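# Refill wall glove dispenser with two boxes from cart

## Task

Take the two new glove boxes off the cart and place them in the empty slots of the wall-mounted glove dispenser. The cart and the pedal bin are movable. When finished, release the boxes and back the robot away. The robot must not tip over or be left leaning, or the task fails.

## Robot and tools

ROBOT. A Hello Robot Stretch 3 with one arm: a two-wheeled base (0.33 m long, 0.34 m wide), a lift on a vertical mast, and a telescoping arm that reaches out to the robot's RIGHT side. It cannot strafe; to move the gripper forward or back you drive the base. Turning in place pivots about the point between the drive wheels, 0.05 m behind the front edge. With arm retracted and wrist folded, a turn sweeps a 0.28 m radius; an unfolded level wrist reaches beyond that. Loose objects may occasionally get nudged by something other than the robot.

FRAMES. Base frame: origin on the floor between the drive wheels, x forward, y left, z up. hand_pose is reported in this frame, at the point where closed fingertips meet. Odometry frame is the base frame at the scene's start; heading is positive to the left, -3.142 to 3.142.

execute_actions takes "actions", a list run in order (empty list just returns state and images). Each action may hold "robot", "steps" (1 to 450 control steps at 30 per second, default 1) and "until". "steps" alone waits. "robot" is one command, a list of up to 8 commands run one after another, or {"stop": true} which brakes everything and clears the queue. A command may contain:
- "base": exactly one of {"translate_m": d}, a straight drive offset in metres from where the base is when that command begins, forward positive, |d| at most 1; or {"rotate_rad": d}, an in-place turn offset in radians, counter-clockwise (left) positive, |d| at most 3.2.
- "joints": absolute targets by name; unnamed joints keep their targets. lift_m 0 to 1.1 (arm height on mast, m); arm_m 0 to 0.52 (extension, m); wrist_yaw_rad -1.345 to 4.42 (0 along the arm, positive toward the front, 3.0 folded over the base); wrist_pitch_rad -1.57 to 0.451 (0 level, negative tips fingers down); wrist_roll_rad -2.911 to 2.911 (0 fingers side by side); gripper_m -0.089 to 0.179 (bigger is wider; fingertip gap is about 0.007 less when nearly shut, 0.025 less when fully open, zero below 0.007); head_pan_rad -3.953 to 1.73 (0 forward, positive left, -1.57 looks along the arm); head_tilt_rad -1.53 to 0.419 (negative looks down).
- "contact_limits": {"arm_m": effort percent 1 to 100}, how hard the arm may push before it stops; lower is gentler.
- In a list, {"pause_s": s} waits up to 15 s.
Any out-of-range value or invalid action rejects the whole call and nothing runs. Base and joint motions in one command start together and keep running after the call returns. A new command overrides at once and discards the rest of an older queue.

"until" ends an action early. {"robot": {"status": "ended"}} waits until nothing reports moving and the queue isn't running; use it with steps 450 to wait out a motion. Fields can also be compared, e.g. {"lift_m": [">", 0.3]}, or a status like base_status set to a word or ["!=","moving"]. {"any": {"status": "ended"}} fires when any single motion ends.

zoom_image: "camera" (head_camera, nav_camera or wrist_camera) and "region" [x0, y0, x1, y1] in pixels of that camera's last image, top-left origin, at most 504 by 504. head_camera and nav_camera ride on the head (aimed by head pan/tilt); wrist_camera is on the gripper.

finished_scene: pass "scene" (the number of the current scene) to end it after a final hold; irreversible, and the result reports success and gives the next task.

RESULTS. Each result is a snapshot plus one image per camera. base_status shows progress as (travelled of goal). joint_status gives each joint's state: moving, done (within tolerance, not exact), off_target (resting short, maybe still pushing), contact_stop (lift or arm hit something and went slack), time_out, stopped, not_commanded, torque_fault (wrist servo off about 10 s, limp). measured_speeds, motor_effort (percent, peak in brackets; biased and noisy), refusals, queue (idle/running/done/dropped/stopped) and queue_left are listed. Lines starting refused:, dropped: or replaced: explain what happened. robot.on_its_own appears when the robot changed a goal itself, a joint is slack or off, a resting motor has unusual effort, or base_tilt has drifted 3 degrees or more. lidar_m gives 12 distances in 30-degree sectors from straight ahead, counter-clockwise, at 0.17 m height. wrist_depth_mm and head_depth_mm are 7x7 median depth grids.

SPEED. Stowed arm (lift_m under 0.30, arm_m under 0.03, wrist_yaw_rad over 2.54) lets the base go 0.30 m/s and 1.9 rad/s; otherwise 0.10 m/s and 0.63 rad/s.

GRIPPING. Close to a gripper_m below the object's width; to let go, open at least 0.02 above where the pads made contact. Readings and done do not prove a grasp; check images. Over-squeezing triggers a force cutback that may let things slip; resend a different value to regrip.

SAFETY. Fold or unfold the wrist only with lift_m 0.32 to 0.95, wrist_pitch_rad -0.4, roll near 0; once folded, lift can go down to 0.25. With wrist_yaw_rad below -0.4 keep pitch at -0.5 or lower. Pushing against something rigid with the gripper above roughly 0.45 m, pushing again after a contact_stop, raising contact limits, driving while holding or hooked on fixed objects, or snagging furniture (especially reversing) can tip the robot. If base_tilt shows a lean, undo the last motion in small steps, free the gripper, and if needed drop lift_m to about 0.2. Avoid drops, slams, hard hits and wrist overloads. Before finishing, release the boxes, move clear, and wait until every motion has ended.

Each tool is called in YAML: its name, and indented under it one key for each argument.

## Session

execute_actions:
  actions: []

Scene clock: 0.00 s.
robot.base_odometry: x=+0.000 y=+0.000 heading=+0.000 (m, m, rad; robot's odometry frame)
robot.turned_by_wheels: +0.000 (rad since the last result)
robot.turned_by_imu: +0.000 (rad since the last result)
robot.base_tilt: forward=-2.2 right=-2.3 (deg)
robot.lidar_m: 1.76 1.69 2.47 2.47 2.41 1.39 1.38 1.54 1.84 1.83 2.11 1.78
robot.head_depth_mm: 1681 1670 1666 1643 1657 1633 1628 / 1723 1719 1686 1698 1676 1655 1652 / 1764 1749 1730 1710 1684 1698 1687 / 1793 1772 1771 1754 1753 1730 1723 / 1820 1832 1820 1785 1785 1760 1753 / 1854 1852 1852 1827 1813 1823 1784 / 1909 1898 1888 1878 1880 1838 1835
robot.base_status: not_commanded
robot.joint_positions: lift_m=+0.365 arm_m=-0.002 wrist_yaw_rad=+2.991 wrist_pitch_rad=-0.545 wrist_roll_rad=+0.001 gripper_m=+0.037 head_pan_rad=+0.003 head_tilt_rad=+0.003
robot.joint_goals: lift_m=+0.365 arm_m=-0.002 wrist_yaw_rad=+2.991 wrist_pitch_rad=-0.545 wrist_roll_rad=+0.001 gripper_m=+0.037 head_pan_rad=+0.003 head_tilt_rad=+0.003
robot.joint_status: lift_m=not_commanded arm_m=not_commanded wrist_yaw_rad=not_commanded wrist_pitch_rad=not_commanded wrist_roll_rad=not_commanded gripper_m=not_commanded head_pan_rad=not_commanded head_tilt_rad=not_commanded
robot.measured_speeds: translate_m=+0.000 rotate_rad=+0.000 lift_m=+0.000 arm_m=+0.000 wrist_yaw_rad=+0.000 wrist_pitch_rad=+0.000 wrist_roll_rad=+0.000 head_pan_rad=+0.000 head_tilt_rad=+0.000
robot: refusals=0 queue=idle queue_left=0
robot.motor_effort: left_wheel=+0 right_wheel=+0 lift_m=+21 arm_m=+0 wrist_yaw_rad=+1 wrist_pitch_rad=+5 wrist_roll_rad=+0 gripper_m=+0 head_pan_rad=+0 head_tilt_rad=+2 (%)
robot.hand_pose: x=+0.0097 y=+0.0615 z=+0.3505 quat_wxyz=(+0.241, +0.693, +0.139, +0.665) (m; robot's base frame)
robot.wrist_depth_mm: - - - - - - - / - - - - - - - / 913 - 932 893 956 963 994 / 714 722 756 770 752 771 818 / 628 621 676 639 645 667 666 / 544 549 - 563 579 559 578 / 488 - - 495 495 499 500
pictures: head_camera (sideways: a quarter turn clockwise sets it upright), nav_camera (sideways: a quarter turn counterclockwise sets it upright), wrist_camera
Images, in order (width x height): head_camera 896x504, nav_camera 672x504, wrist_camera 644x364.

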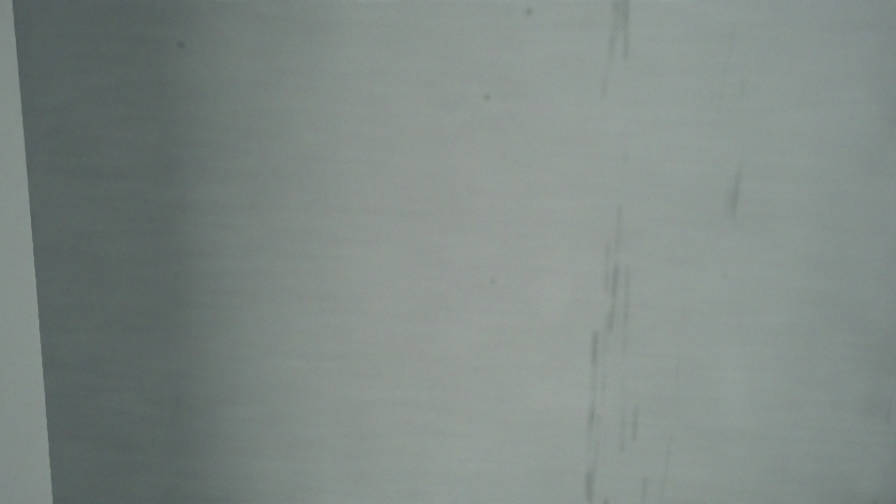

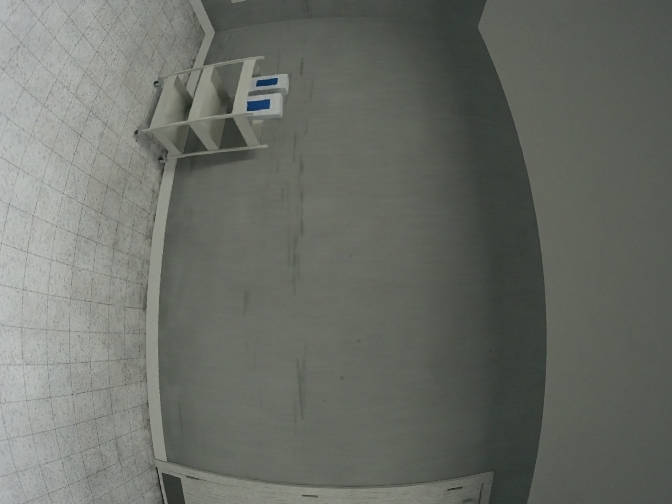

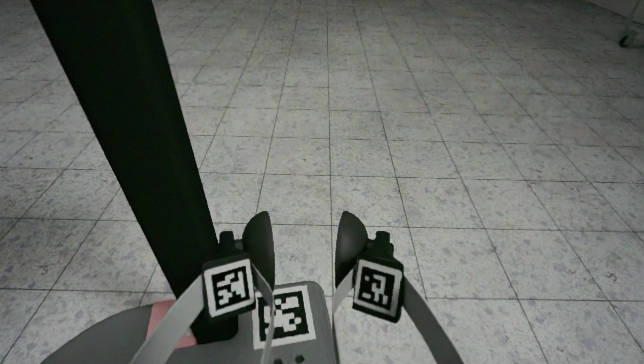

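execute_actions:
  actions:
    - {"robot":{"joints":{"head_pan_rad":0.9,"head_tilt_rad":-0.4}},"steps":100,"until":{"robot":{"status":"ended"}}}

execute_actions:
  actions:
    - {"robot":{"joints":{"head_pan_rad":-1.6,"head_tilt_rad":-0.2}},"steps":150,"until":{"robot":{"status":"ended"}}}

execute_actions:
  actions:
    - {"robot":{"joints":{"head_pan_rad":-3.2,"head_tilt_rad":-0.2}},"steps":150,"until":{"robot":{"status":"ended"}}}

Scene clock: 1.23 s.
robot.base_odometry: x=+0.000 y=+0.000 heading=+0.000 (m, m, rad; robot's odometry frame)
robot.turned_by_wheels: +0.000 (rad since the last result)
robot.turned_by_imu: +0.000 (rad since the last result)
robot.base_tilt: forward=-2.2 right=-2.2 (deg)
robot.lidar_m: 1.77 1.70 2.47 2.47 2.40 1.39 1.38 1.54 1.84 1.83 2.11 1.77
robot.head_depth_mm: 2257 2294 2395 2132 2068 1853 1521 / 2488 2599 2719 2823 2393 1891 1507 / 2528 2710 2865 3068 2500 1856 1517 / 2410 2559 2674 2973 2455 1862 1490 / 2302 2461 2589 2757 2453 1845 1477 / 2203 2343 2509 2591 2416 1826 1480 / 2124 2258 2400 2505 2424 1829 1469
robot.base_status: not_commanded
robot.joint_positions: lift_m=+0.365 arm_m=-0.002 wrist_yaw_rad=+2.991 wrist_pitch_rad=-0.545 wrist_roll_rad=+0.001 gripper_m=+0.037 head_pan_rad=+0.893 head_tilt_rad=-0.395
robot.joint_goals: lift_m=+0.365 arm_m=-0.002 wrist_yaw_rad=+2.991 wrist_pitch_rad=-0.545 wrist_roll_rad=+0.001 gripper_m=+0.037 head_pan_rad=+0.900 head_tilt_rad=-0.400
robot.joint_status: lift_m=not_commanded arm_m=not_commanded wrist_yaw_rad=not_commanded wrist_pitch_rad=not_commanded wrist_roll_rad=not_commanded gripper_m=not_commanded head_pan_rad=done head_tilt_rad=done
robot.measured_speeds: translate_m=+0.000 rotate_rad=+0.000 lift_m=+0.000 arm_m=+0.000 wrist_yaw_rad=+0.000 wrist_pitch_rad=+0.000 wrist_roll_rad=+0.000 head_pan_rad=+0.000 head_tilt_rad=+0.000
robot: refusals=0 queue=done queue_left=0
robot.motor_effort: left_wheel=+0(0) right_wheel=+0(1) lift_m=+21(21) arm_m=+0(0) wrist_yaw_rad=+1(1) wrist_pitch_rad=+5(5) wrist_roll_rad=+0(0) gripper_m=+0(0) head_pan_rad=+5(59) head_tilt_rad=-3(36) (%)
robot.hand_pose: x=+0.0097 y=+0.0615 z=+0.3505 quat_wxyz=(+0.241, +0.693, +0.139, +0.665) (m; robot's base frame)
robot.wrist_depth_mm: - - - - - - - / - - - - - - - / 875 - 914 939 934 952 - / 739 719 762 758 753 804 789 / 636 618 669 630 655 656 663 / 544 539 - 573 577 574 562 / 497 - - 491 487 493 515
pictures: head_camera (sideways: a quarter turn clockwise sets it upright), nav_camera (sideways: a quarter turn counterclockwise sets it upright), wrist_camera
camera_calibration (this result's frames):
head_camera: T_world_to_cam=[[-0.194076, -0.314117, -0.929336, 1.23421], [-0.790484, 0.611077, -0.0414656, 0.0613123], [0.580921, 0.726578, -0.3669, 0.431913], [0, 0, 0, 1]] pos_world=[0.037091, 0.036403, 1.30801]
nav_camera: T_world_to_cam=[[0.293396, 0.315357, 0.902479, -1.13415], [0.787183, -0.615362, -0.0408847, 0.104183], [0.542458, 0.722412, -0.428789, 0.504393], [0, 0, 0, 1]] pos_world=[-0.0228684, 0.0573934, 1.24408]
wrist_camera: T_world_to_cam=[[0.985936, -0.16619, 0.017639, -0.00782034], [-0.0971391, -0.655753, -0.7487, 0.337194], [0.135993, 0.736457, -0.662674, 0.356053], [0, 0, 0, 1]] pos_world=[-0.00795563, -0.0424014, 0.488542]
Images, in order (width x height): head_camera 896x504, nav_camera 672x504, wrist_camera 644x364.

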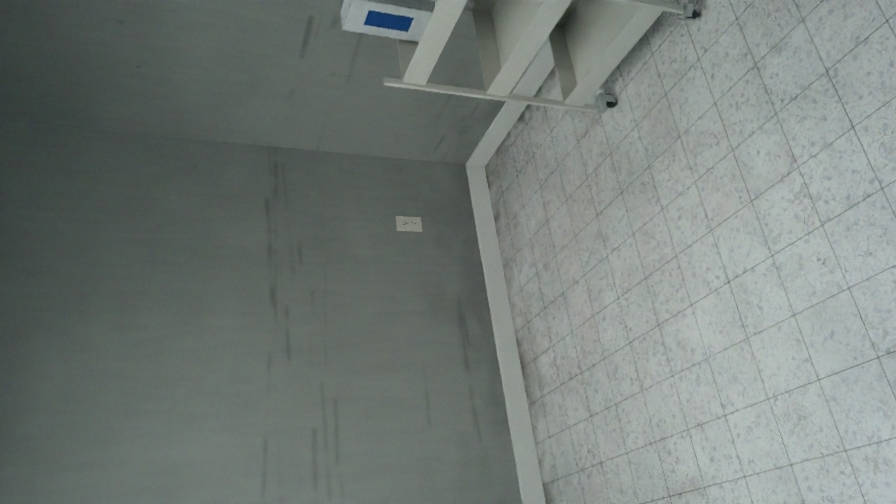

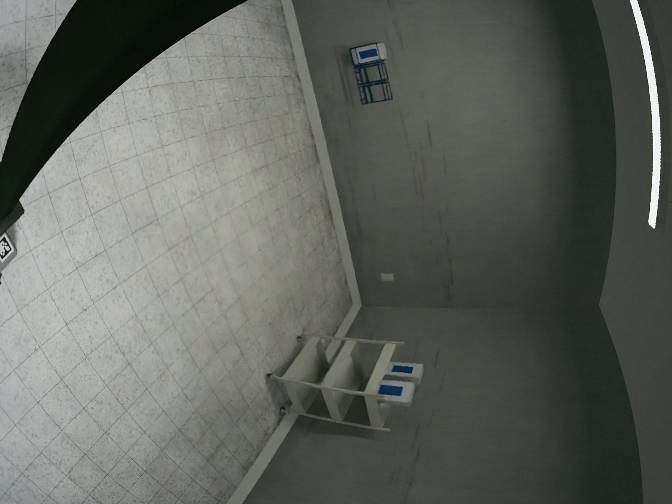

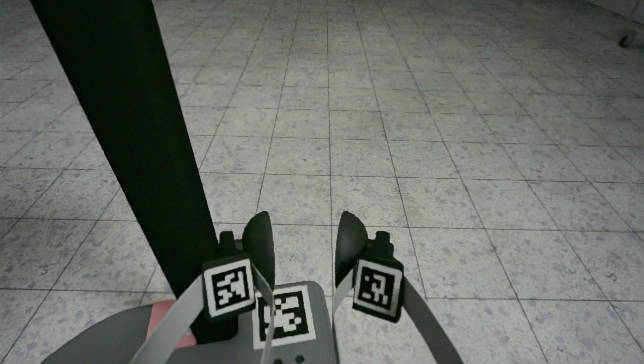

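Scene clock: 2.97 s.
robot.base_odometry: x=+0.000 y=+0.000 heading=+0.000 (m, m, rad; robot's odometry frame)
robot.turned_by_wheels: +0.000 (rad since the last result)
robot.turned_by_imu: +0.000 (rad since the last result)
robot.base_tilt: forward=-2.3 right=-2.2 (deg)
robot.lidar_m: 1.77 1.69 2.48 2.47 2.41 1.38 1.38 1.54 1.83 1.83 2.10 1.77
robot.head_depth_mm: 1604 1646 1700 1764 2241 2302 1847 / 1639 1667 1734 1787 1839 1916 1836 / 1654 1711 1750 1826 1886 1936 1815 / 1679 1719 1791 1860 1898 1992 1804 / 1697 1761 1820 1879 1948 2019 1791 / 2188 2256 2340 2424 2487 2271 1796 / 2231 2295 2357 2488 2522 2336 1772
robot.base_status: not_commanded
robot.joint_positions: lift_m=+0.365 arm_m=-0.002 wrist_yaw_rad=+2.991 wrist_pitch_rad=-0.545 wrist_roll_rad=+0.001 gripper_m=+0.037 head_pan_rad=-1.593 head_tilt_rad=-0.211
robot.joint_goals: lift_m=+0.365 arm_m=-0.002 wrist_yaw_rad=+2.991 wrist_pitch_rad=-0.545 wrist_roll_rad=+0.001 gripper_m=+0.037 head_pan_rad=-1.600 head_tilt_rad=-0.200
robot.joint_status: lift_m=not_commanded arm_m=not_commanded wrist_yaw_rad=not_commanded wrist_pitch_rad=not_commanded wrist_roll_rad=not_commanded gripper_m=not_commanded head_pan_rad=done head_tilt_rad=done
robot.measured_speeds: translate_m=+0.000 rotate_rad=+0.000 lift_m=+0.000 arm_m=+0.000 wrist_yaw_rad=+0.000 wrist_pitch_rad=+0.000 wrist_roll_rad=+0.000 head_pan_rad=+0.000 head_tilt_rad=+0.000
robot: refusals=0 queue=done queue_left=0
robot.motor_effort: left_wheel=+0(1) right_wheel=+1(0) lift_m=+21(21) arm_m=+0(0) wrist_yaw_rad=+0(0) wrist_pitch_rad=+5(5) wrist_roll_rad=+0(0) gripper_m=-1(0) head_pan_rad=-6(60) head_tilt_rad=+6(28) (%)
robot.hand_pose: x=+0.0097 y=+0.0615 z=+0.3505 quat_wxyz=(+0.241, +0.693, +0.139, +0.665) (m; robot's base frame)
robot.wrist_depth_mm: - - - - - - - / - - - - - - - / 902 - 913 957 939 940 957 / 739 719 777 758 756 793 801 / 608 612 673 651 649 661 650 / 548 547 - 566 569 556 564 / 493 - - 489 484 495 505
pictures: head_camera (sideways: a quarter turn clockwise sets it upright), nav_camera (sideways: a quarter turn counterclockwise sets it upright), wrist_camera
camera_calibration (this result's frames):
head_camera: T_world_to_cam=[[-0.0416857, 0.191613, -0.980585, 1.30023], [0.998964, -0.00991922, -0.0444053, 0.054234], [-0.0182353, -0.98142, -0.191001, 0.206633], [0, 0, 0, 1]] pos_world=[0.00379133, -0.0458097, 1.31687]
nav_camera: T_world_to_cam=[[-0.0363432, -0.257019, 0.965723, -1.2147], [-0.999295, 0.000215258, -0.0375493, 0.110748], [0.009443, -0.966406, -0.256845, 0.283875], [0, 0, 0, 1]] pos_world=[0.0638433, -0.0378856, 1.25013]
wrist_camera: T_world_to_cam=[[0.985936, -0.16619, 0.0176389, -0.00782028], [-0.0971392, -0.655753, -0.7487, 0.337194], [0.135993, 0.736457, -0.662674, 0.356053], [0, 0, 0, 1]] pos_world=[-0.00795562, -0.0424014, 0.488542]
Images, in order (width x height): head_camera 896x504, nav_camera 672x504, wrist_camera 644x364.

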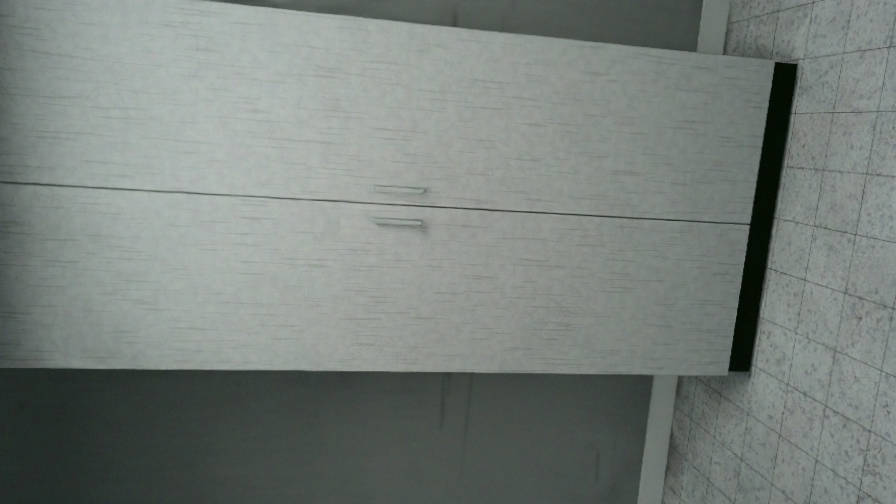

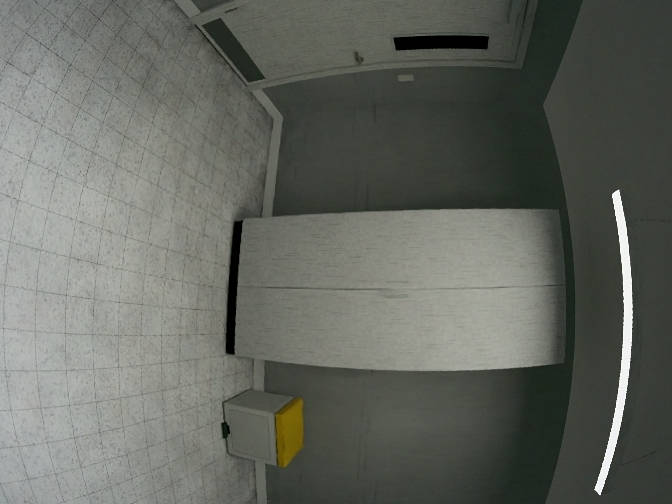

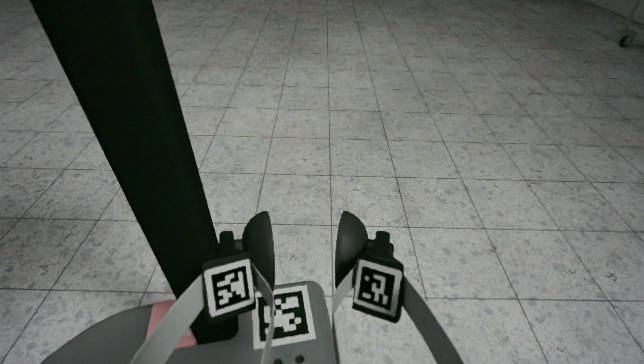

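Scene clock: 4.33 s.
robot.base_odometry: x=+0.000 y=+0.000 heading=+0.000 (m, m, rad; robot's odometry frame)
robot.turned_by_wheels: +0.000 (rad since the last result)
robot.turned_by_imu: +0.000 (rad since the last result)
robot.base_tilt: forward=-2.2 right=-2.2 (deg)
robot.lidar_m: 1.77 1.70 2.48 2.47 2.40 1.39 1.38 1.54 1.84 1.83 2.11 1.77
robot.head_depth_mm: 1462 1512 1857 1576 1369 1402 1454 / 1486 1523 1894 1927 1395 1432 1488 / 1510 1560 1912 1960 1422 1454 1513 / 1530 1574 1926 1727 1427 1488 1537 / 1556 1615 1988 2016 1456 1504 1566 / 1583 1623 2025 1928 1486 1540 1624 / 1607 1652 2068 2040 1519 1554 1620
robot.base_status: not_commanded
robot.joint_positions: lift_m=+0.365 arm_m=-0.002 wrist_yaw_rad=+2.991 wrist_pitch_rad=-0.545 wrist_roll_rad=+0.001 gripper_m=+0.037 head_pan_rad=-3.193 head_tilt_rad=-0.211
robot.joint_goals: lift_m=+0.365 arm_m=-0.002 wrist_yaw_rad=+2.991 wrist_pitch_rad=-0.545 wrist_roll_rad=+0.001 gripper_m=+0.037 head_pan_rad=-3.200 head_tilt_rad=-0.200
robot.joint_status: lift_m=not_commanded arm_m=not_commanded wrist_yaw_rad=not_commanded wrist_pitch_rad=not_commanded wrist_roll_rad=not_commanded gripper_m=not_commanded head_pan_rad=done head_tilt_rad=done
robot.measured_speeds: translate_m=+0.000 rotate_rad=+0.000 lift_m=+0.000 arm_m=+0.000 wrist_yaw_rad=+0.000 wrist_pitch_rad=+0.000 wrist_roll_rad=+0.000 head_pan_rad=+0.000 head_tilt_rad=+0.000
robot: refusals=0 queue=done queue_left=0
robot.motor_effort: left_wheel=+0(0) right_wheel=+0(0) lift_m=+21(21) arm_m=+0(0) wrist_yaw_rad=+0(0) wrist_pitch_rad=+5(5) wrist_roll_rad=+0(0) gripper_m=+0(0) head_pan_rad=-6(57) head_tilt_rad=+6(6) (%)
robot.hand_pose: x=+0.0097 y=+0.0615 z=+0.3505 quat_wxyz=(+0.241, +0.693, +0.139, +0.665) (m; robot's base frame)
robot.wrist_depth_mm: - - - - - - - / - - - - - - - / 880 - 893 951 956 956 985 / 723 727 752 780 774 763 802 / 631 623 687 641 657 667 664 / 551 546 - 575 587 560 566 / 491 - - 488 504 506 495
pictures: head_camera (sideways: a quarter turn clockwise sets it upright), nav_camera (sideways: a quarter turn counterclockwise sets it upright), wrist_camera
camera_calibration (this result's frames):
head_camera: T_world_to_cam=[[0.192742, 0.0360729, -0.980586, 1.29881], [-0.0390863, -0.998249, -0.0444054, 0.0605663], [-0.980471, 0.0468863, -0.190994, 0.212494], [0, 0, 0, 1]] pos_world=[-0.0396226, 0.0036454, 1.31687]
nav_camera: T_world_to_cam=[[-0.255841, 0.0438326, 0.965725, -1.21336], [0.0293956, 0.998862, -0.0375491, 0.104473], [-0.966272, 0.0187814, -0.256839, 0.289818], [0, 0, 0, 1]] pos_world=[-0.033456, -0.0566123, 1.25013]
wrist_camera: T_world_to_cam=[[0.985936, -0.16619, 0.017639, -0.00782032], [-0.0971391, -0.655753, -0.7487, 0.337194], [0.135993, 0.736457, -0.662674, 0.356053], [0, 0, 0, 1]] pos_world=[-0.00795563, -0.0424014, 0.488542]
Images, in order (width x height): head_camera 896x504, nav_camera 672x504, wrist_camera 644x364.

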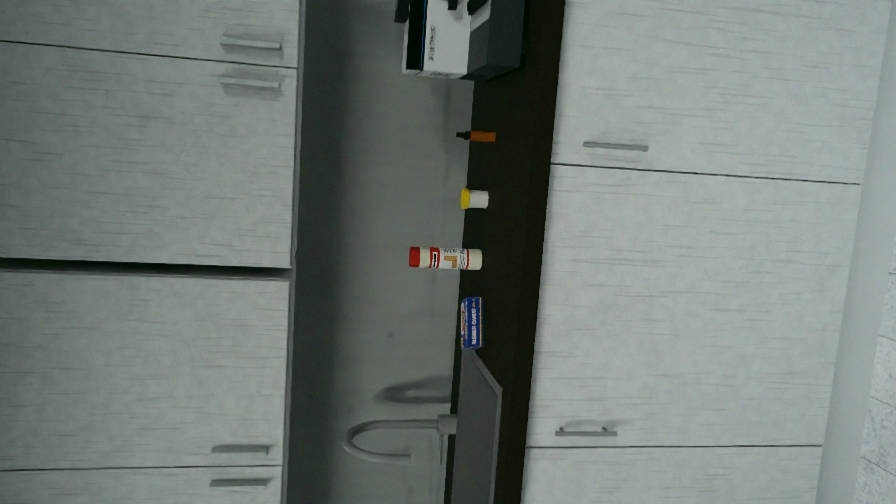

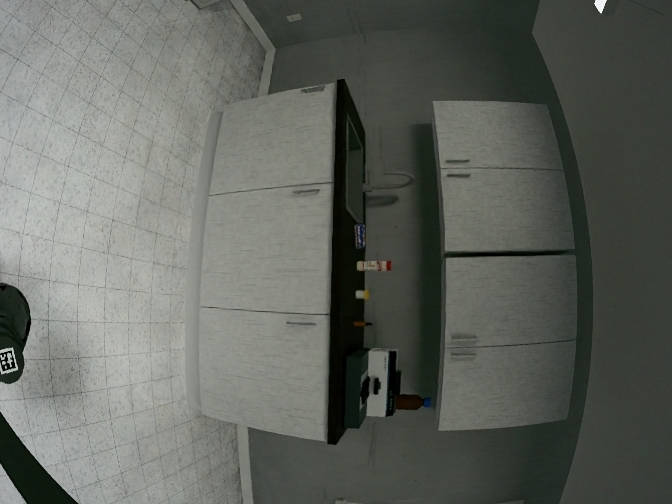

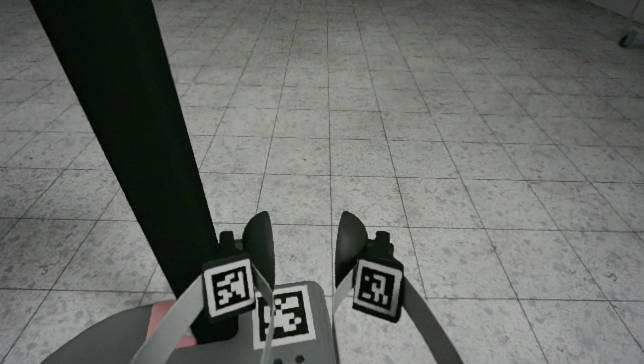

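execute_actions:
  actions:
    - {"robot":{"joints":{"head_pan_rad":1.55,"head_tilt_rad":-0.1}},"steps":200,"until":{"robot":{"status":"ended"}}}

execute_actions:
  actions:
    - {"robot":{"joints":{"head_pan_rad":0.75,"head_tilt_rad":-0.25}},"steps":200,"until":{"robot":{"status":"ended"}}}

Scene clock: 7.23 s.
robot.base_odometry: x=+0.000 y=+0.000 heading=+0.000 (m, m, rad; robot's odometry frame)
robot.turned_by_wheels: +0.000 (rad since the last result)
robot.turned_by_imu: -0.001 (rad since the last result)
robot.base_tilt: forward=-2.1 right=-2.2 (deg)
robot.lidar_m: 1.77 1.69 2.48 2.47 2.40 1.38 1.38 1.54 1.84 1.82 2.10 1.77
robot.head_depth_mm: 2280 2293 2294 2385 2383 2406 2133 / 2302 2317 2366 2384 2421 2463 2096 / - 2367 2409 2451 2450 2514 2091 / - 2384 2480 2472 2488 2540 2059 / - 2444 2489 2542 2575 2597 2044 / - 2502 2546 2584 2589 2623 2047 / - 2545 2593 2612 2650 2663 2037
robot.base_status: not_commanded
robot.joint_positions: lift_m=+0.365 arm_m=-0.002 wrist_yaw_rad=+2.991 wrist_pitch_rad=-0.545 wrist_roll_rad=+0.001 gripper_m=+0.037 head_pan_rad=+1.543 head_tilt_rad=-0.112
robot.joint_goals: lift_m=+0.365 arm_m=-0.002 wrist_yaw_rad=+2.991 wrist_pitch_rad=-0.545 wrist_roll_rad=+0.001 gripper_m=+0.037 head_pan_rad=+1.550 head_tilt_rad=-0.100
robot.joint_status: lift_m=not_commanded arm_m=not_commanded wrist_yaw_rad=not_commanded wrist_pitch_rad=not_commanded wrist_roll_rad=not_commanded gripper_m=not_commanded head_pan_rad=done head_tilt_rad=done
robot.measured_speeds: translate_m=+0.000 rotate_rad=+0.000 lift_m=+0.000 arm_m=+0.000 wrist_yaw_rad=+0.000 wrist_pitch_rad=+0.000 wrist_roll_rad=+0.000 head_pan_rad=+0.000 head_tilt_rad=+0.000
robot: refusals=0 queue=done queue_left=0
robot.motor_effort: left_wheel=+0(0) right_wheel=+0(0) lift_m=+21(21) arm_m=+1(1) wrist_yaw_rad=+0(0) wrist_pitch_rad=+5(4) wrist_roll_rad=+0(0) gripper_m=+0(0) head_pan_rad=+5(60) head_tilt_rad=+6(21) (%)
robot.hand_pose: x=+0.0097 y=+0.0615 z=+0.3505 quat_wxyz=(+0.241, +0.693, +0.139, +0.665) (m; robot's base frame)
robot.wrist_depth_mm: - - - - - - - / - - - - - - - / 896 - 928 889 927 929 959 / 738 702 737 755 780 781 808 / 614 628 681 646 660 660 665 / 540 563 - 566 571 574 569 / 493 - - 494 495 493 502
pictures: head_camera (sideways: a quarter turn clockwise sets it upright), nav_camera (sideways: a quarter turn counterclockwise sets it upright), wrist_camera
camera_calibration (this result's frames):
head_camera: T_world_to_cam=[[0.0432646, -0.0940609, -0.994626, 1.31812], [-0.998761, 0.0204284, -0.0453764, 0.0676902], [0.0245867, 0.995357, -0.0930606, 0.0788827], [0, 0, 0, 1]] pos_world=[0.00863878, 0.0440846, 1.32145]
nav_camera: T_world_to_cam=[[0.0351918, 0.160132, 0.986468, -1.24227], [0.999376, -0.00267809, -0.0352176, 0.0955251], [-0.00299761, 0.987092, -0.160126, 0.15806], [0, 0, 0, 1]] pos_world=[-0.0512741, 0.0431629, 1.25413]
wrist_camera: T_world_to_cam=[[0.985936, -0.16619, 0.017639, -0.00782034], [-0.097139, -0.655753, -0.7487, 0.337194], [0.135993, 0.736457, -0.662674, 0.356053], [0, 0, 0, 1]] pos_world=[-0.00795563, -0.0424014, 0.488542]
Images, in order (width x height): head_camera 896x504, nav_camera 672x504, wrist_camera 644x364.

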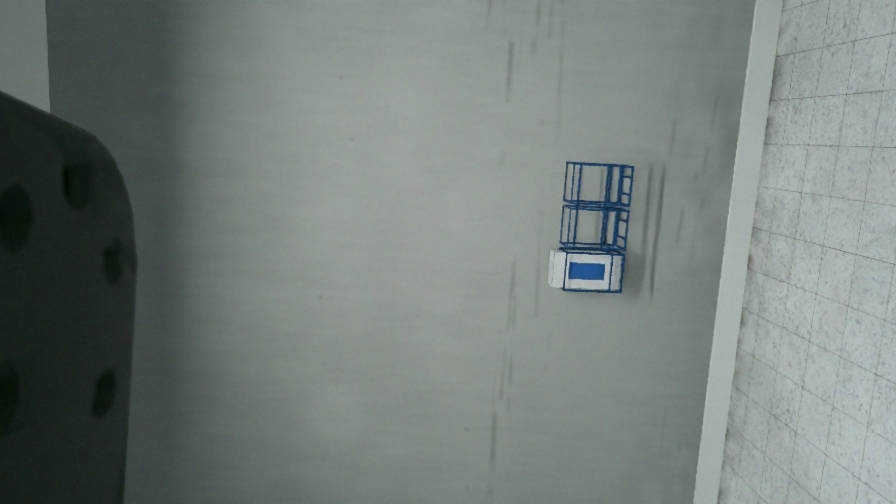

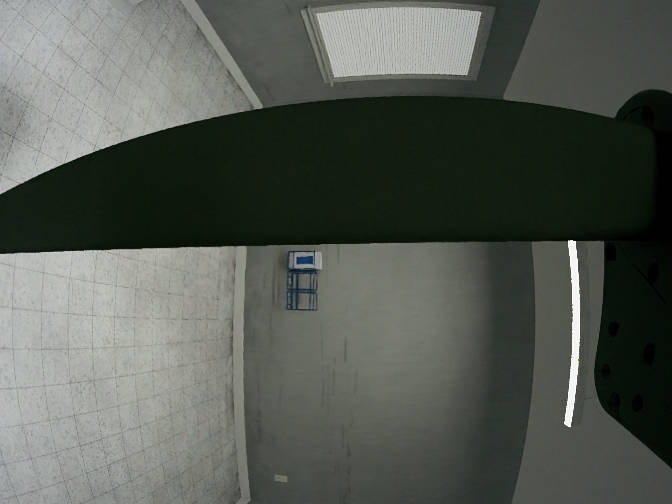

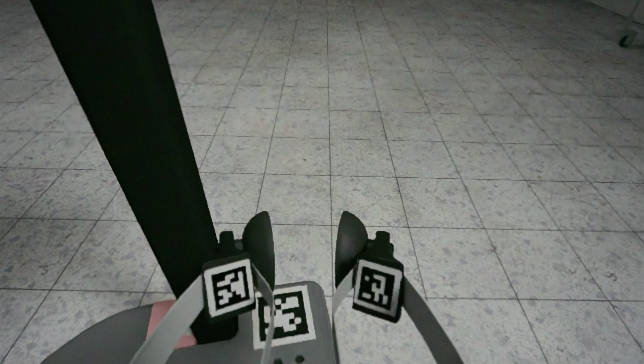

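Scene clock: 8.23 s.
robot.base_odometry: x=+0.000 y=+0.000 heading=+0.000 (m, m, rad; robot's odometry frame)
robot.turned_by_wheels: +0.000 (rad since the last result)
robot.turned_by_imu: +0.000 (rad since the last result)
robot.base_tilt: forward=-2.2 right=-2.3 (deg)
robot.lidar_m: 1.77 1.70 2.48 2.47 2.41 1.38 1.38 1.54 1.83 1.83 2.10 1.78
robot.head_depth_mm: 1984 2031 2088 2069 1965 2050 1755 / 2205 2251 2325 2064 1998 2007 1744 / 2466 2584 2595 2617 2672 2178 1745 / 2717 2791 2898 3001 3109 2272 1734 / 2530 2629 2748 2863 2899 2261 1716 / 2385 2462 2530 2669 2740 2228 1716 / 2249 2343 2444 2504 2662 2235 1703
robot.base_status: not_commanded
robot.joint_positions: lift_m=+0.365 arm_m=-0.002 wrist_yaw_rad=+2.991 wrist_pitch_rad=-0.545 wrist_roll_rad=+0.001 gripper_m=+0.037 head_pan_rad=+0.757 head_tilt_rad=-0.246
robot.joint_goals: lift_m=+0.365 arm_m=-0.002 wrist_yaw_rad=+2.991 wrist_pitch_rad=-0.545 wrist_roll_rad=+0.001 gripper_m=+0.037 head_pan_rad=+0.750 head_tilt_rad=-0.250
robot.joint_status: lift_m=not_commanded arm_m=not_commanded wrist_yaw_rad=not_commanded wrist_pitch_rad=not_commanded wrist_roll_rad=not_commanded gripper_m=not_commanded head_pan_rad=done head_tilt_rad=done
robot.measured_speeds: translate_m=+0.000 rotate_rad=+0.000 lift_m=+0.000 arm_m=+0.000 wrist_yaw_rad=+0.000 wrist_pitch_rad=+0.000 wrist_roll_rad=+0.000 head_pan_rad=+0.000 head_tilt_rad=+0.000
robot: refusals=0 queue=done queue_left=0
robot.motor_effort: left_wheel=+0(0) right_wheel=+1(0) lift_m=+21(21) arm_m=+0(1) wrist_yaw_rad=+0(0) wrist_pitch_rad=+5(5) wrist_roll_rad=+0(0) gripper_m=+1(0) head_pan_rad=-4(57) head_tilt_rad=-3(19) (%)
robot.hand_pose: x=+0.0097 y=+0.0615 z=+0.3505 quat_wxyz=(+0.241, +0.693, +0.139, +0.665) (m; robot's base frame)
robot.wrist_depth_mm: - - - - - - - / - - - - - - - / 893 - 904 921 950 948 969 / 734 725 746 759 762 785 800 / 615 613 676 639 661 673 668 / 542 547 - 574 578 566 570 / 483 - - 495 504 498 502
pictures: head_camera (sideways: a quarter turn clockwise sets it upright), nav_camera (sideways: a quarter turn counterclockwise sets it upright), wrist_camera
camera_calibration (this result's frames):
head_camera: T_world_to_cam=[[-0.132123, -0.18802, -0.973238, 1.29118], [-0.69606, 0.716637, -0.0439528, 0.0639825], [0.705722, 0.671625, -0.225557, 0.247196], [0, 0, 0, 1]] pos_world=[0.0406779, 0.0308916, 1.31519]
nav_camera: T_world_to_cam=[[0.233077, 0.178076, 0.956015, -1.20366], [0.701088, -0.712045, -0.0382936, 0.101343], [0.673907, 0.679176, -0.290809, 0.324025], [0, 0, 0, 1]] pos_world=[-0.00886806, 0.0664334, 1.24882]
wrist_camera: T_world_to_cam=[[0.985936, -0.16619, 0.017639, -0.00782033], [-0.0971391, -0.655753, -0.7487, 0.337194], [0.135993, 0.736457, -0.662674, 0.356053], [0, 0, 0, 1]] pos_world=[-0.00795563, -0.0424014, 0.488542]
Images, in order (width x height): head_camera 896x504, nav_camera 672x504, wrist_camera 644x364.

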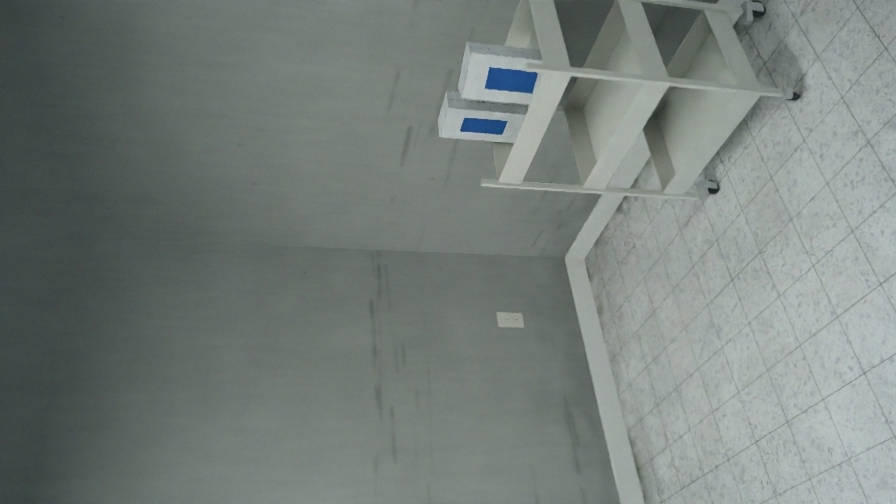

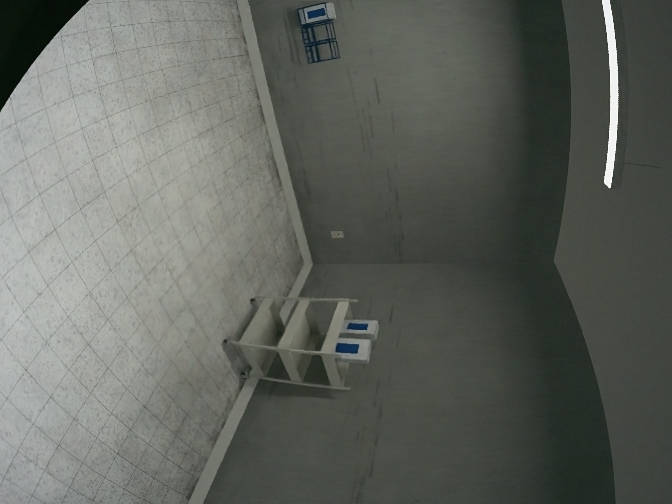

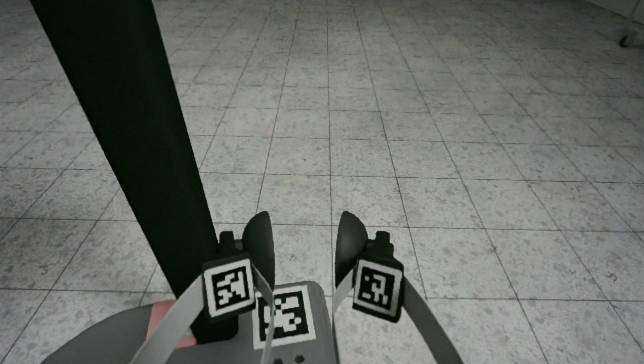

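execute_actions:
  actions:
    - {"robot":[{"joints":{"lift_m":0.27,"head_pan_rad":-1.57,"head_tilt_rad":-0.5}},{"base":{"translate_m":0.8}},{"base":{"rotate_rad":1.57}},{"base":{"translate_m":0.9}}],"steps":450,"until":{"robot":{"status":"ended"}}}

Scene clock: 22.10 s.
robot.base_odometry: x=+0.801 y=+0.900 heading=+1.570 (m, m, rad; robot's odometry frame)
robot.turned_by_wheels: +1.570 (rad since the last result)
robot.turned_by_imu: +1.540 (rad since the last result)
robot.base_tilt: forward=-2.2 right=-2.3 (deg)
robot.lidar_m: 1.44 1.60 2.58 2.04 2.22 2.87 2.62 1.40 1.16 0.71 0.80 1.44
robot.head_depth_mm: 946 1009 1089 1186 1293 1420 1399 / 962 1033 1112 1201 1323 1462 1387 / 974 1053 1140 1203 940 1200 1320 / 996 1079 1164 886 883 1125 1206 / 1021 1096 1189 1214 1026 1153 1235 / 1041 1126 1220 991 1035 1179 1275 / 1060 1157 1256 1377 1025 1514 1300
robot.base_status: done (translate_m +0.9000 of +0.9000)
robot.joint_positions: lift_m=+0.271 arm_m=-0.002 wrist_yaw_rad=+2.991 wrist_pitch_rad=-0.545 wrist_roll_rad=+0.001 gripper_m=+0.037 head_pan_rad=-1.563 head_tilt_rad=-0.494
robot.joint_goals: lift_m=+0.270 arm_m=-0.002 wrist_yaw_rad=+2.991 wrist_pitch_rad=-0.545 wrist_roll_rad=+0.001 gripper_m=+0.037 head_pan_rad=-1.570 head_tilt_rad=-0.500
robot.joint_status: lift_m=done arm_m=not_commanded wrist_yaw_rad=not_commanded wrist_pitch_rad=not_commanded wrist_roll_rad=not_commanded gripper_m=not_commanded head_pan_rad=done head_tilt_rad=done
robot.measured_speeds: translate_m=+0.000 rotate_rad=+0.000 lift_m=+0.000 arm_m=+0.000 wrist_yaw_rad=+0.000 wrist_pitch_rad=+0.000 wrist_roll_rad=+0.000 head_pan_rad=+0.000 head_tilt_rad=+0.000
robot: refusals=0 queue=done queue_left=0
robot.motor_effort: left_wheel=-1(9) right_wheel=+2(7) lift_m=+12(22) arm_m=+0(1) wrist_yaw_rad=+0(1) wrist_pitch_rad=+5(5) wrist_roll_rad=+0(0) gripper_m=-1(0) head_pan_rad=-5(58) head_tilt_rad=-4(29) (%)
robot.hand_pose: x=+0.0097 y=+0.0615 z=+0.2557 quat_wxyz=(+0.242, +0.693, +0.139, +0.665) (m; robot's base frame)
robot.wrist_depth_mm: - - - - - - - / 886 - 926 938 1000 - 1000 / 718 - 722 723 763 767 793 / 580 571 603 595 625 619 623 / 503 511 542 526 519 523 533 / - - - - 456 456 467 / - - - - 400 403 406
pictures: head_camera (sideways: a quarter turn clockwise sets it upright), nav_camera (sideways: a quarter turn counterclockwise sets it upright), wrist_camera
camera_calibration (this result's frames):
head_camera: T_world_to_cam=[[-0.049304, 0.456656, -0.888276, 1.17976], [0.998734, 0.031429, -0.0392775, 0.0475441], [0.00998135, -0.889088, -0.457627, 0.553459], [0, 0, 0, 1]] pos_world=[0.00515859, -0.0481643, 1.3031]
nav_camera: T_world_to_cam=[[-0.0268161, -0.517507, 0.855259, -1.07061], [-0.998953, -0.0178564, -0.0421262, 0.11669], [0.0370725, -0.855493, -0.516486, 0.621587], [0, 0, 0, 1]] pos_world=[0.0648144, -0.0202, 1.2416]
wrist_camera: T_world_to_cam=[[0.985937, -0.166185, 0.017643, -0.00615172], [-0.0971687, -0.655945, -0.748528, 0.266099], [0.135967, 0.736287, -0.662869, 0.293291], [0, 0, 0, 1]] pos_world=[-0.0079562, -0.0424218, 0.393704]
Images, in order (width x height): head_camera 896x504, nav_camera 672x504, wrist_camera 644x364.

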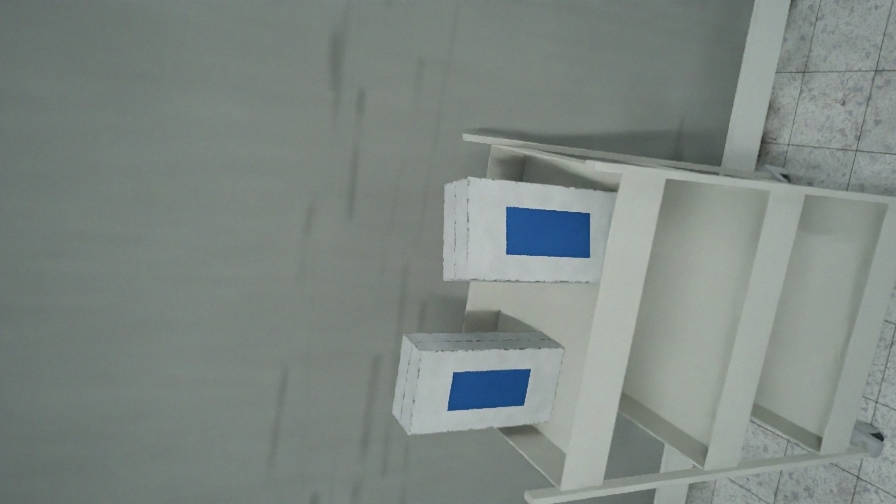

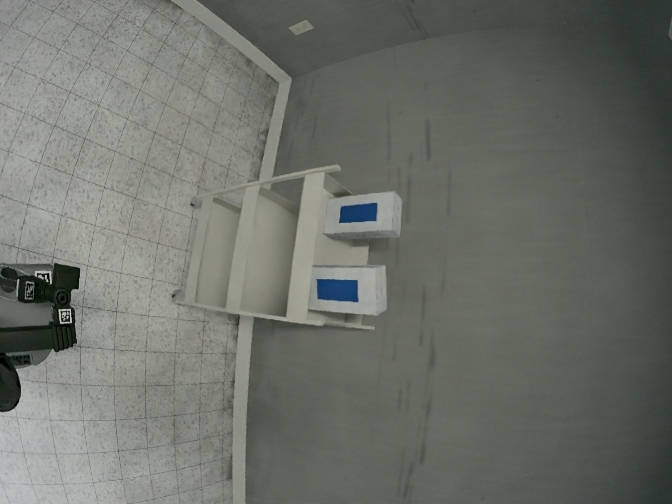

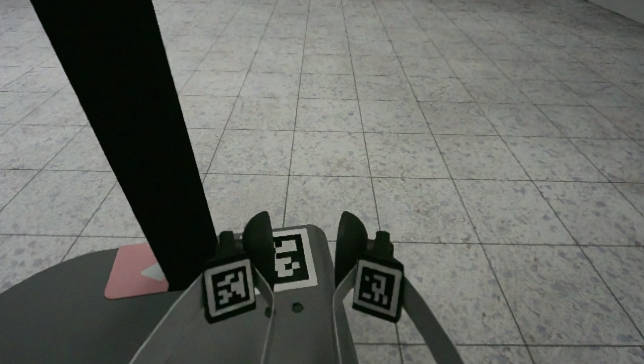

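zoom_image:
  camera: "head_camera"
  region: [360,130,660,480]

Region (360, 130, 660, 480) of head_camera's 896x504 image, scaled by 1.440, with more detail than that image has; it fills the left 432 columns of this view, and the rest is white.

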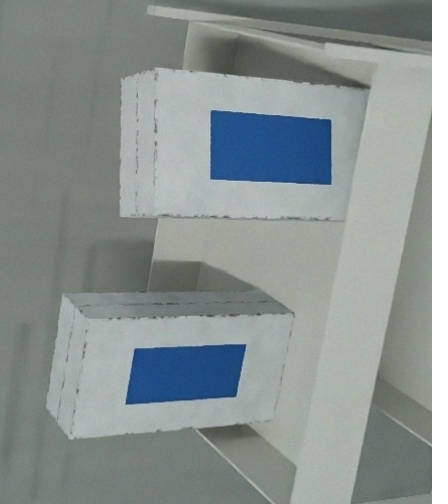

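execute_actions:
  actions:
    - {"robot":[{"joints":{"lift_m":0.8,"wrist_pitch_rad":-0.4}},{"joints":{"wrist_yaw_rad":0.0,"gripper_m":0.179}},{"joints":{"wrist_pitch_rad":0.0}}],"steps":450,"until":{"robot":{"status":"ended"}}}

Scene clock: 31.77 s.
robot.base_odometry: x=+0.801 y=+0.900 heading=+1.570 (m, m, rad; robot's odometry frame)
robot.turned_by_wheels: +0.000 (rad since the last result)
robot.turned_by_imu: -0.003 (rad since the last result)
robot.base_tilt: forward=-2.2 right=-2.2 (deg)
robot.lidar_m: 1.44 1.60 2.58 2.04 2.23 2.88 2.62 1.40 1.16 0.70 0.81 1.44
robot.head_depth_mm: 940 1009 1088 1181 1292 1423 1401 / 965 1026 1115 1198 1328 1447 1357 / 982 1055 1142 1199 939 1189 1374 / 1001 1071 1164 878 882 1128 1240 / 1020 1101 1191 1216 1028 1182 1233 / 1040 1121 1218 988 1036 1185 1275 / 1061 1146 1255 1378 1022 1498 1299
robot.base_status: done (translate_m +0.9000 of +0.9000)
robot.joint_positions: lift_m=+0.799 arm_m=-0.002 wrist_yaw_rad=+0.003 wrist_pitch_rad=-0.025 wrist_roll_rad=+0.001 gripper_m=+0.179 head_pan_rad=-1.563 head_tilt_rad=-0.494
robot.joint_goals: lift_m=+0.800 arm_m=-0.002 wrist_yaw_rad=+0.000 wrist_pitch_rad=+0.000 wrist_roll_rad=+0.001 gripper_m=+0.179 head_pan_rad=-1.570 head_tilt_rad=-0.500
robot.joint_status: lift_m=done arm_m=not_commanded wrist_yaw_rad=done wrist_pitch_rad=done wrist_roll_rad=not_commanded gripper_m=done head_pan_rad=done head_tilt_rad=done
robot.measured_speeds: translate_m=+0.000 rotate_rad=+0.000 lift_m=+0.000 arm_m=+0.000 wrist_yaw_rad=+0.000 wrist_pitch_rad=+0.000 wrist_roll_rad=+0.000 head_pan_rad=+0.000 head_tilt_rad=+0.000
robot: refusals=0 queue=done queue_left=0
robot.motor_effort: left_wheel=-2(2) right_wheel=+2(3) lift_m=+29(30) arm_m=+0(0) wrist_yaw_rad=-2(2) wrist_pitch_rad=+8(8) wrist_roll_rad=+0(0) gripper_m=+0(82) head_pan_rad=-5(4) head_tilt_rad=-4(4) (%)
robot.hand_pose: x=-0.0206 y=-0.3983 z=+0.9078 quat_wxyz=(+0.707, +0.010, -0.707, -0.008) (m; robot's base frame)
robot.wrist_depth_mm: - 964 923 883 829 809 773 / - 992 921 880 874 812 798 / - - 943 923 899 882 864 / - - 688 563 938 904 868 / - - 709 562 983 906 874 / - 584 565 551 973 986 934 / - - 894 865 - 976 912
pictures: head_camera (sideways: a quarter turn clockwise sets it upright), nav_camera (sideways: a quarter turn counterclockwise sets it upright), wrist_camera
camera_calibration (this result's frames):
head_camera: T_world_to_cam=[[-0.0493042, 0.456656, -0.888276, 1.17976], [0.998734, 0.0314295, -0.0392775, 0.0475441], [0.00998177, -0.889088, -0.457627, 0.553459], [0, 0, 0, 1]] pos_world=[0.00515861, -0.0481643, 1.3031]
nav_camera: T_world_to_cam=[[-0.0268158, -0.517507, 0.855259, -1.07061], [-0.998953, -0.0178569, -0.0421262, 0.11669], [0.0370729, -0.855492, -0.516486, 0.621587], [0, 0, 0, 1]] pos_world=[0.0648144, -0.0202, 1.2416]
wrist_camera: T_world_to_cam=[[-0.999786, 0.0193766, 0.00717857, -0.0216428], [-0.00310329, 0.202664, -0.979243, 1.0031], [-0.0204293, -0.979057, -0.20256, -0.0361375], [0, 0, 0, 1]] pos_world=[-0.0192635, -0.238253, 0.975116]
Images, in order (width x height): head_camera 896x504, nav_camera 672x504, wrist_camera 644x364.

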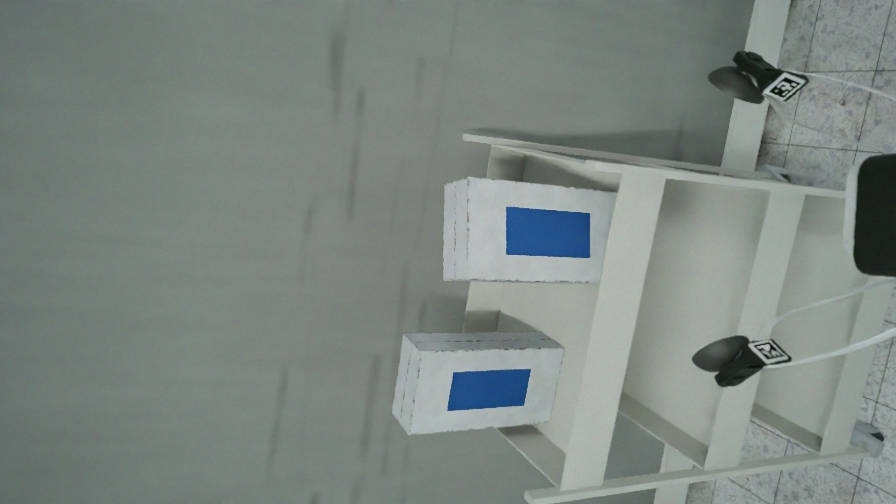

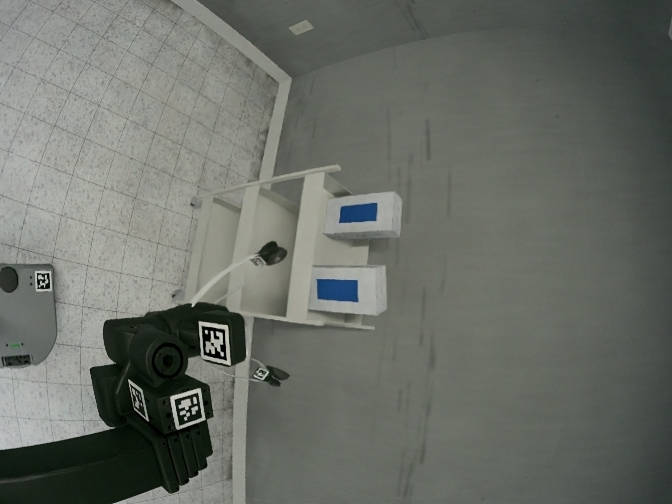

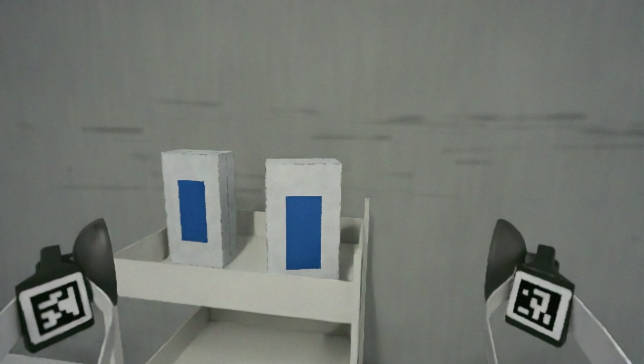

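execute_actions:
  actions:
    - {"robot":{"base":{"translate_m":0.013},"joints":{"lift_m":0.757,"arm_m":0.3}},"steps":450,"until":{"robot":{"status":"ended"}}}

Scene clock: 35.27 s.
robot.base_odometry: x=+0.801 y=+0.913 heading=+1.570 (m, m, rad; robot's odometry frame)
robot.turned_by_wheels: +0.000 (rad since the last result)
robot.turned_by_imu: -0.001 (rad since the last result)
robot.base_tilt: forward=-2.2 right=-2.3 (deg)
robot.lidar_m: 1.42 1.59 2.56 2.05 2.22 2.89 2.63 1.40 1.17 0.71 0.81 1.43
robot.head_depth_mm: 945 1009 1087 1181 1295 1401 - / 966 1036 1111 1206 1304 - 1384 / 983 1051 1137 1201 894 - 1297 / 1001 1082 1162 1215 887 1121 1206 / 1024 1093 1197 1204 1023 1151 1258 / 1043 1122 1213 1005 1037 1183 1259 / 1068 1154 1256 1381 1038 1551 1333
robot.base_status: done (translate_m +0.0130 of +0.0130)
robot.joint_positions: lift_m=+0.758 arm_m=+0.300 wrist_yaw_rad=+0.002 wrist_pitch_rad=-0.023 wrist_roll_rad=+0.001 gripper_m=+0.179 head_pan_rad=-1.563 head_tilt_rad=-0.494
robot.joint_goals: lift_m=+0.757 arm_m=+0.300 wrist_yaw_rad=+0.000 wrist_pitch_rad=+0.000 wrist_roll_rad=+0.001 gripper_m=+0.179 head_pan_rad=-1.570 head_tilt_rad=-0.500
robot.joint_status: lift_m=done arm_m=done wrist_yaw_rad=done wrist_pitch_rad=done wrist_roll_rad=not_commanded gripper_m=done head_pan_rad=done head_tilt_rad=done
robot.measured_speeds: translate_m=+0.000 rotate_rad=+0.000 lift_m=+0.000 arm_m=+0.000 wrist_yaw_rad=+0.000 wrist_pitch_rad=+0.000 wrist_roll_rad=+0.000 head_pan_rad=+0.000 head_tilt_rad=+0.000
robot: refusals=0 queue=done queue_left=0
robot.motor_effort: left_wheel=-2(3) right_wheel=+2(3) lift_m=+12(29) arm_m=+3(6) wrist_yaw_rad=-1(2) wrist_pitch_rad=+8(8) wrist_roll_rad=+0(0) gripper_m=+0(0) head_pan_rad=-4(4) head_tilt_rad=-4(4) (%)
robot.hand_pose: x=-0.0210 y=-0.7003 z=+0.8663 quat_wxyz=(+0.707, +0.009, -0.707, -0.008) (m; robot's base frame)
robot.wrist_depth_mm: 676 639 618 575 575 550 524 / 688 666 631 622 584 569 539 / 693 677 649 641 615 576 575 / 746 372 415 244 622 603 565 / 781 375 424 254 639 613 606 / - 390 432 262 657 642 607 / 402 398 389 268 424 657 620
pictures: head_camera (sideways: a quarter turn clockwise sets it upright), nav_camera (sideways: a quarter turn counterclockwise sets it upright), wrist_camera
camera_calibration (this result's frames):
head_camera: T_world_to_cam=[[-0.0493041, 0.456656, -0.888276, 1.17976], [0.998734, 0.0314293, -0.0392775, 0.0475441], [0.00998156, -0.889088, -0.457627, 0.553459], [0, 0, 0, 1]] pos_world=[0.0051586, -0.0481643, 1.3031]
nav_camera: T_world_to_cam=[[-0.0268159, -0.517507, 0.855258, -1.07061], [-0.998953, -0.0178566, -0.0421262, 0.11669], [0.0370727, -0.855492, -0.516487, 0.621587], [0, 0, 0, 1]] pos_world=[0.0648144, -0.0202, 1.2416]
wrist_camera: T_world_to_cam=[[-0.999757, 0.0208413, 0.00713852, -0.0148046], [-0.00280576, 0.200939, -0.9796, 1.02273], [-0.0218505, -0.979382, -0.200832, -0.341908], [0, 0, 0, 1]] pos_world=[-0.0194024, -0.540056, 0.933304]
Images, in order (width x height): head_camera 896x504, nav_camera 672x504, wrist_camera 644x364.

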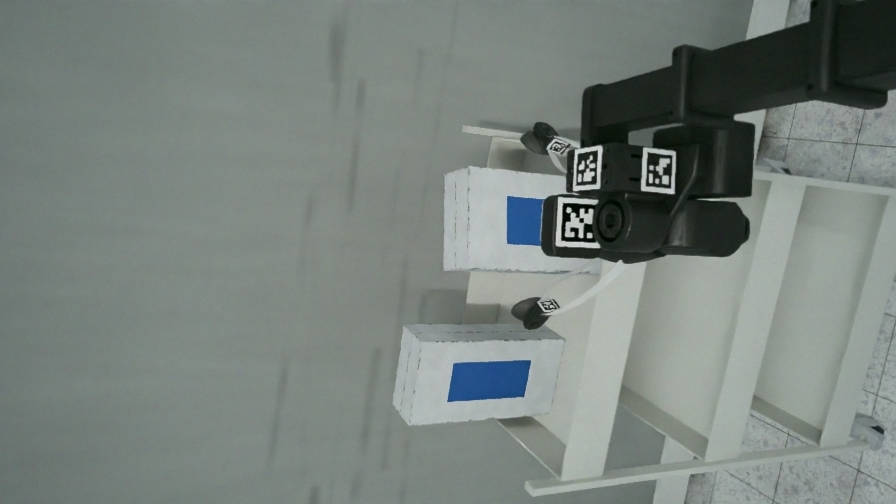

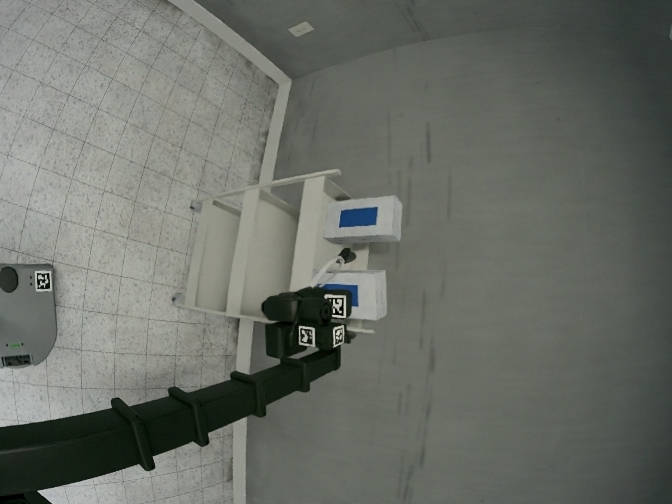

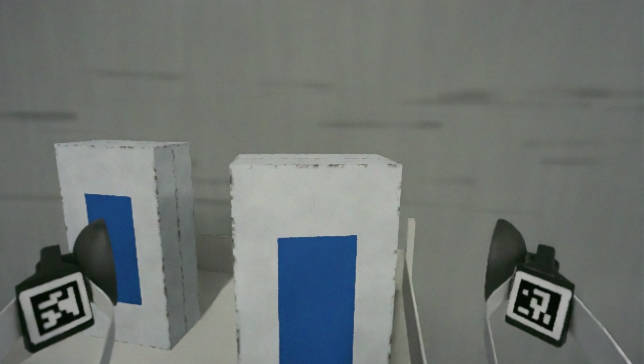

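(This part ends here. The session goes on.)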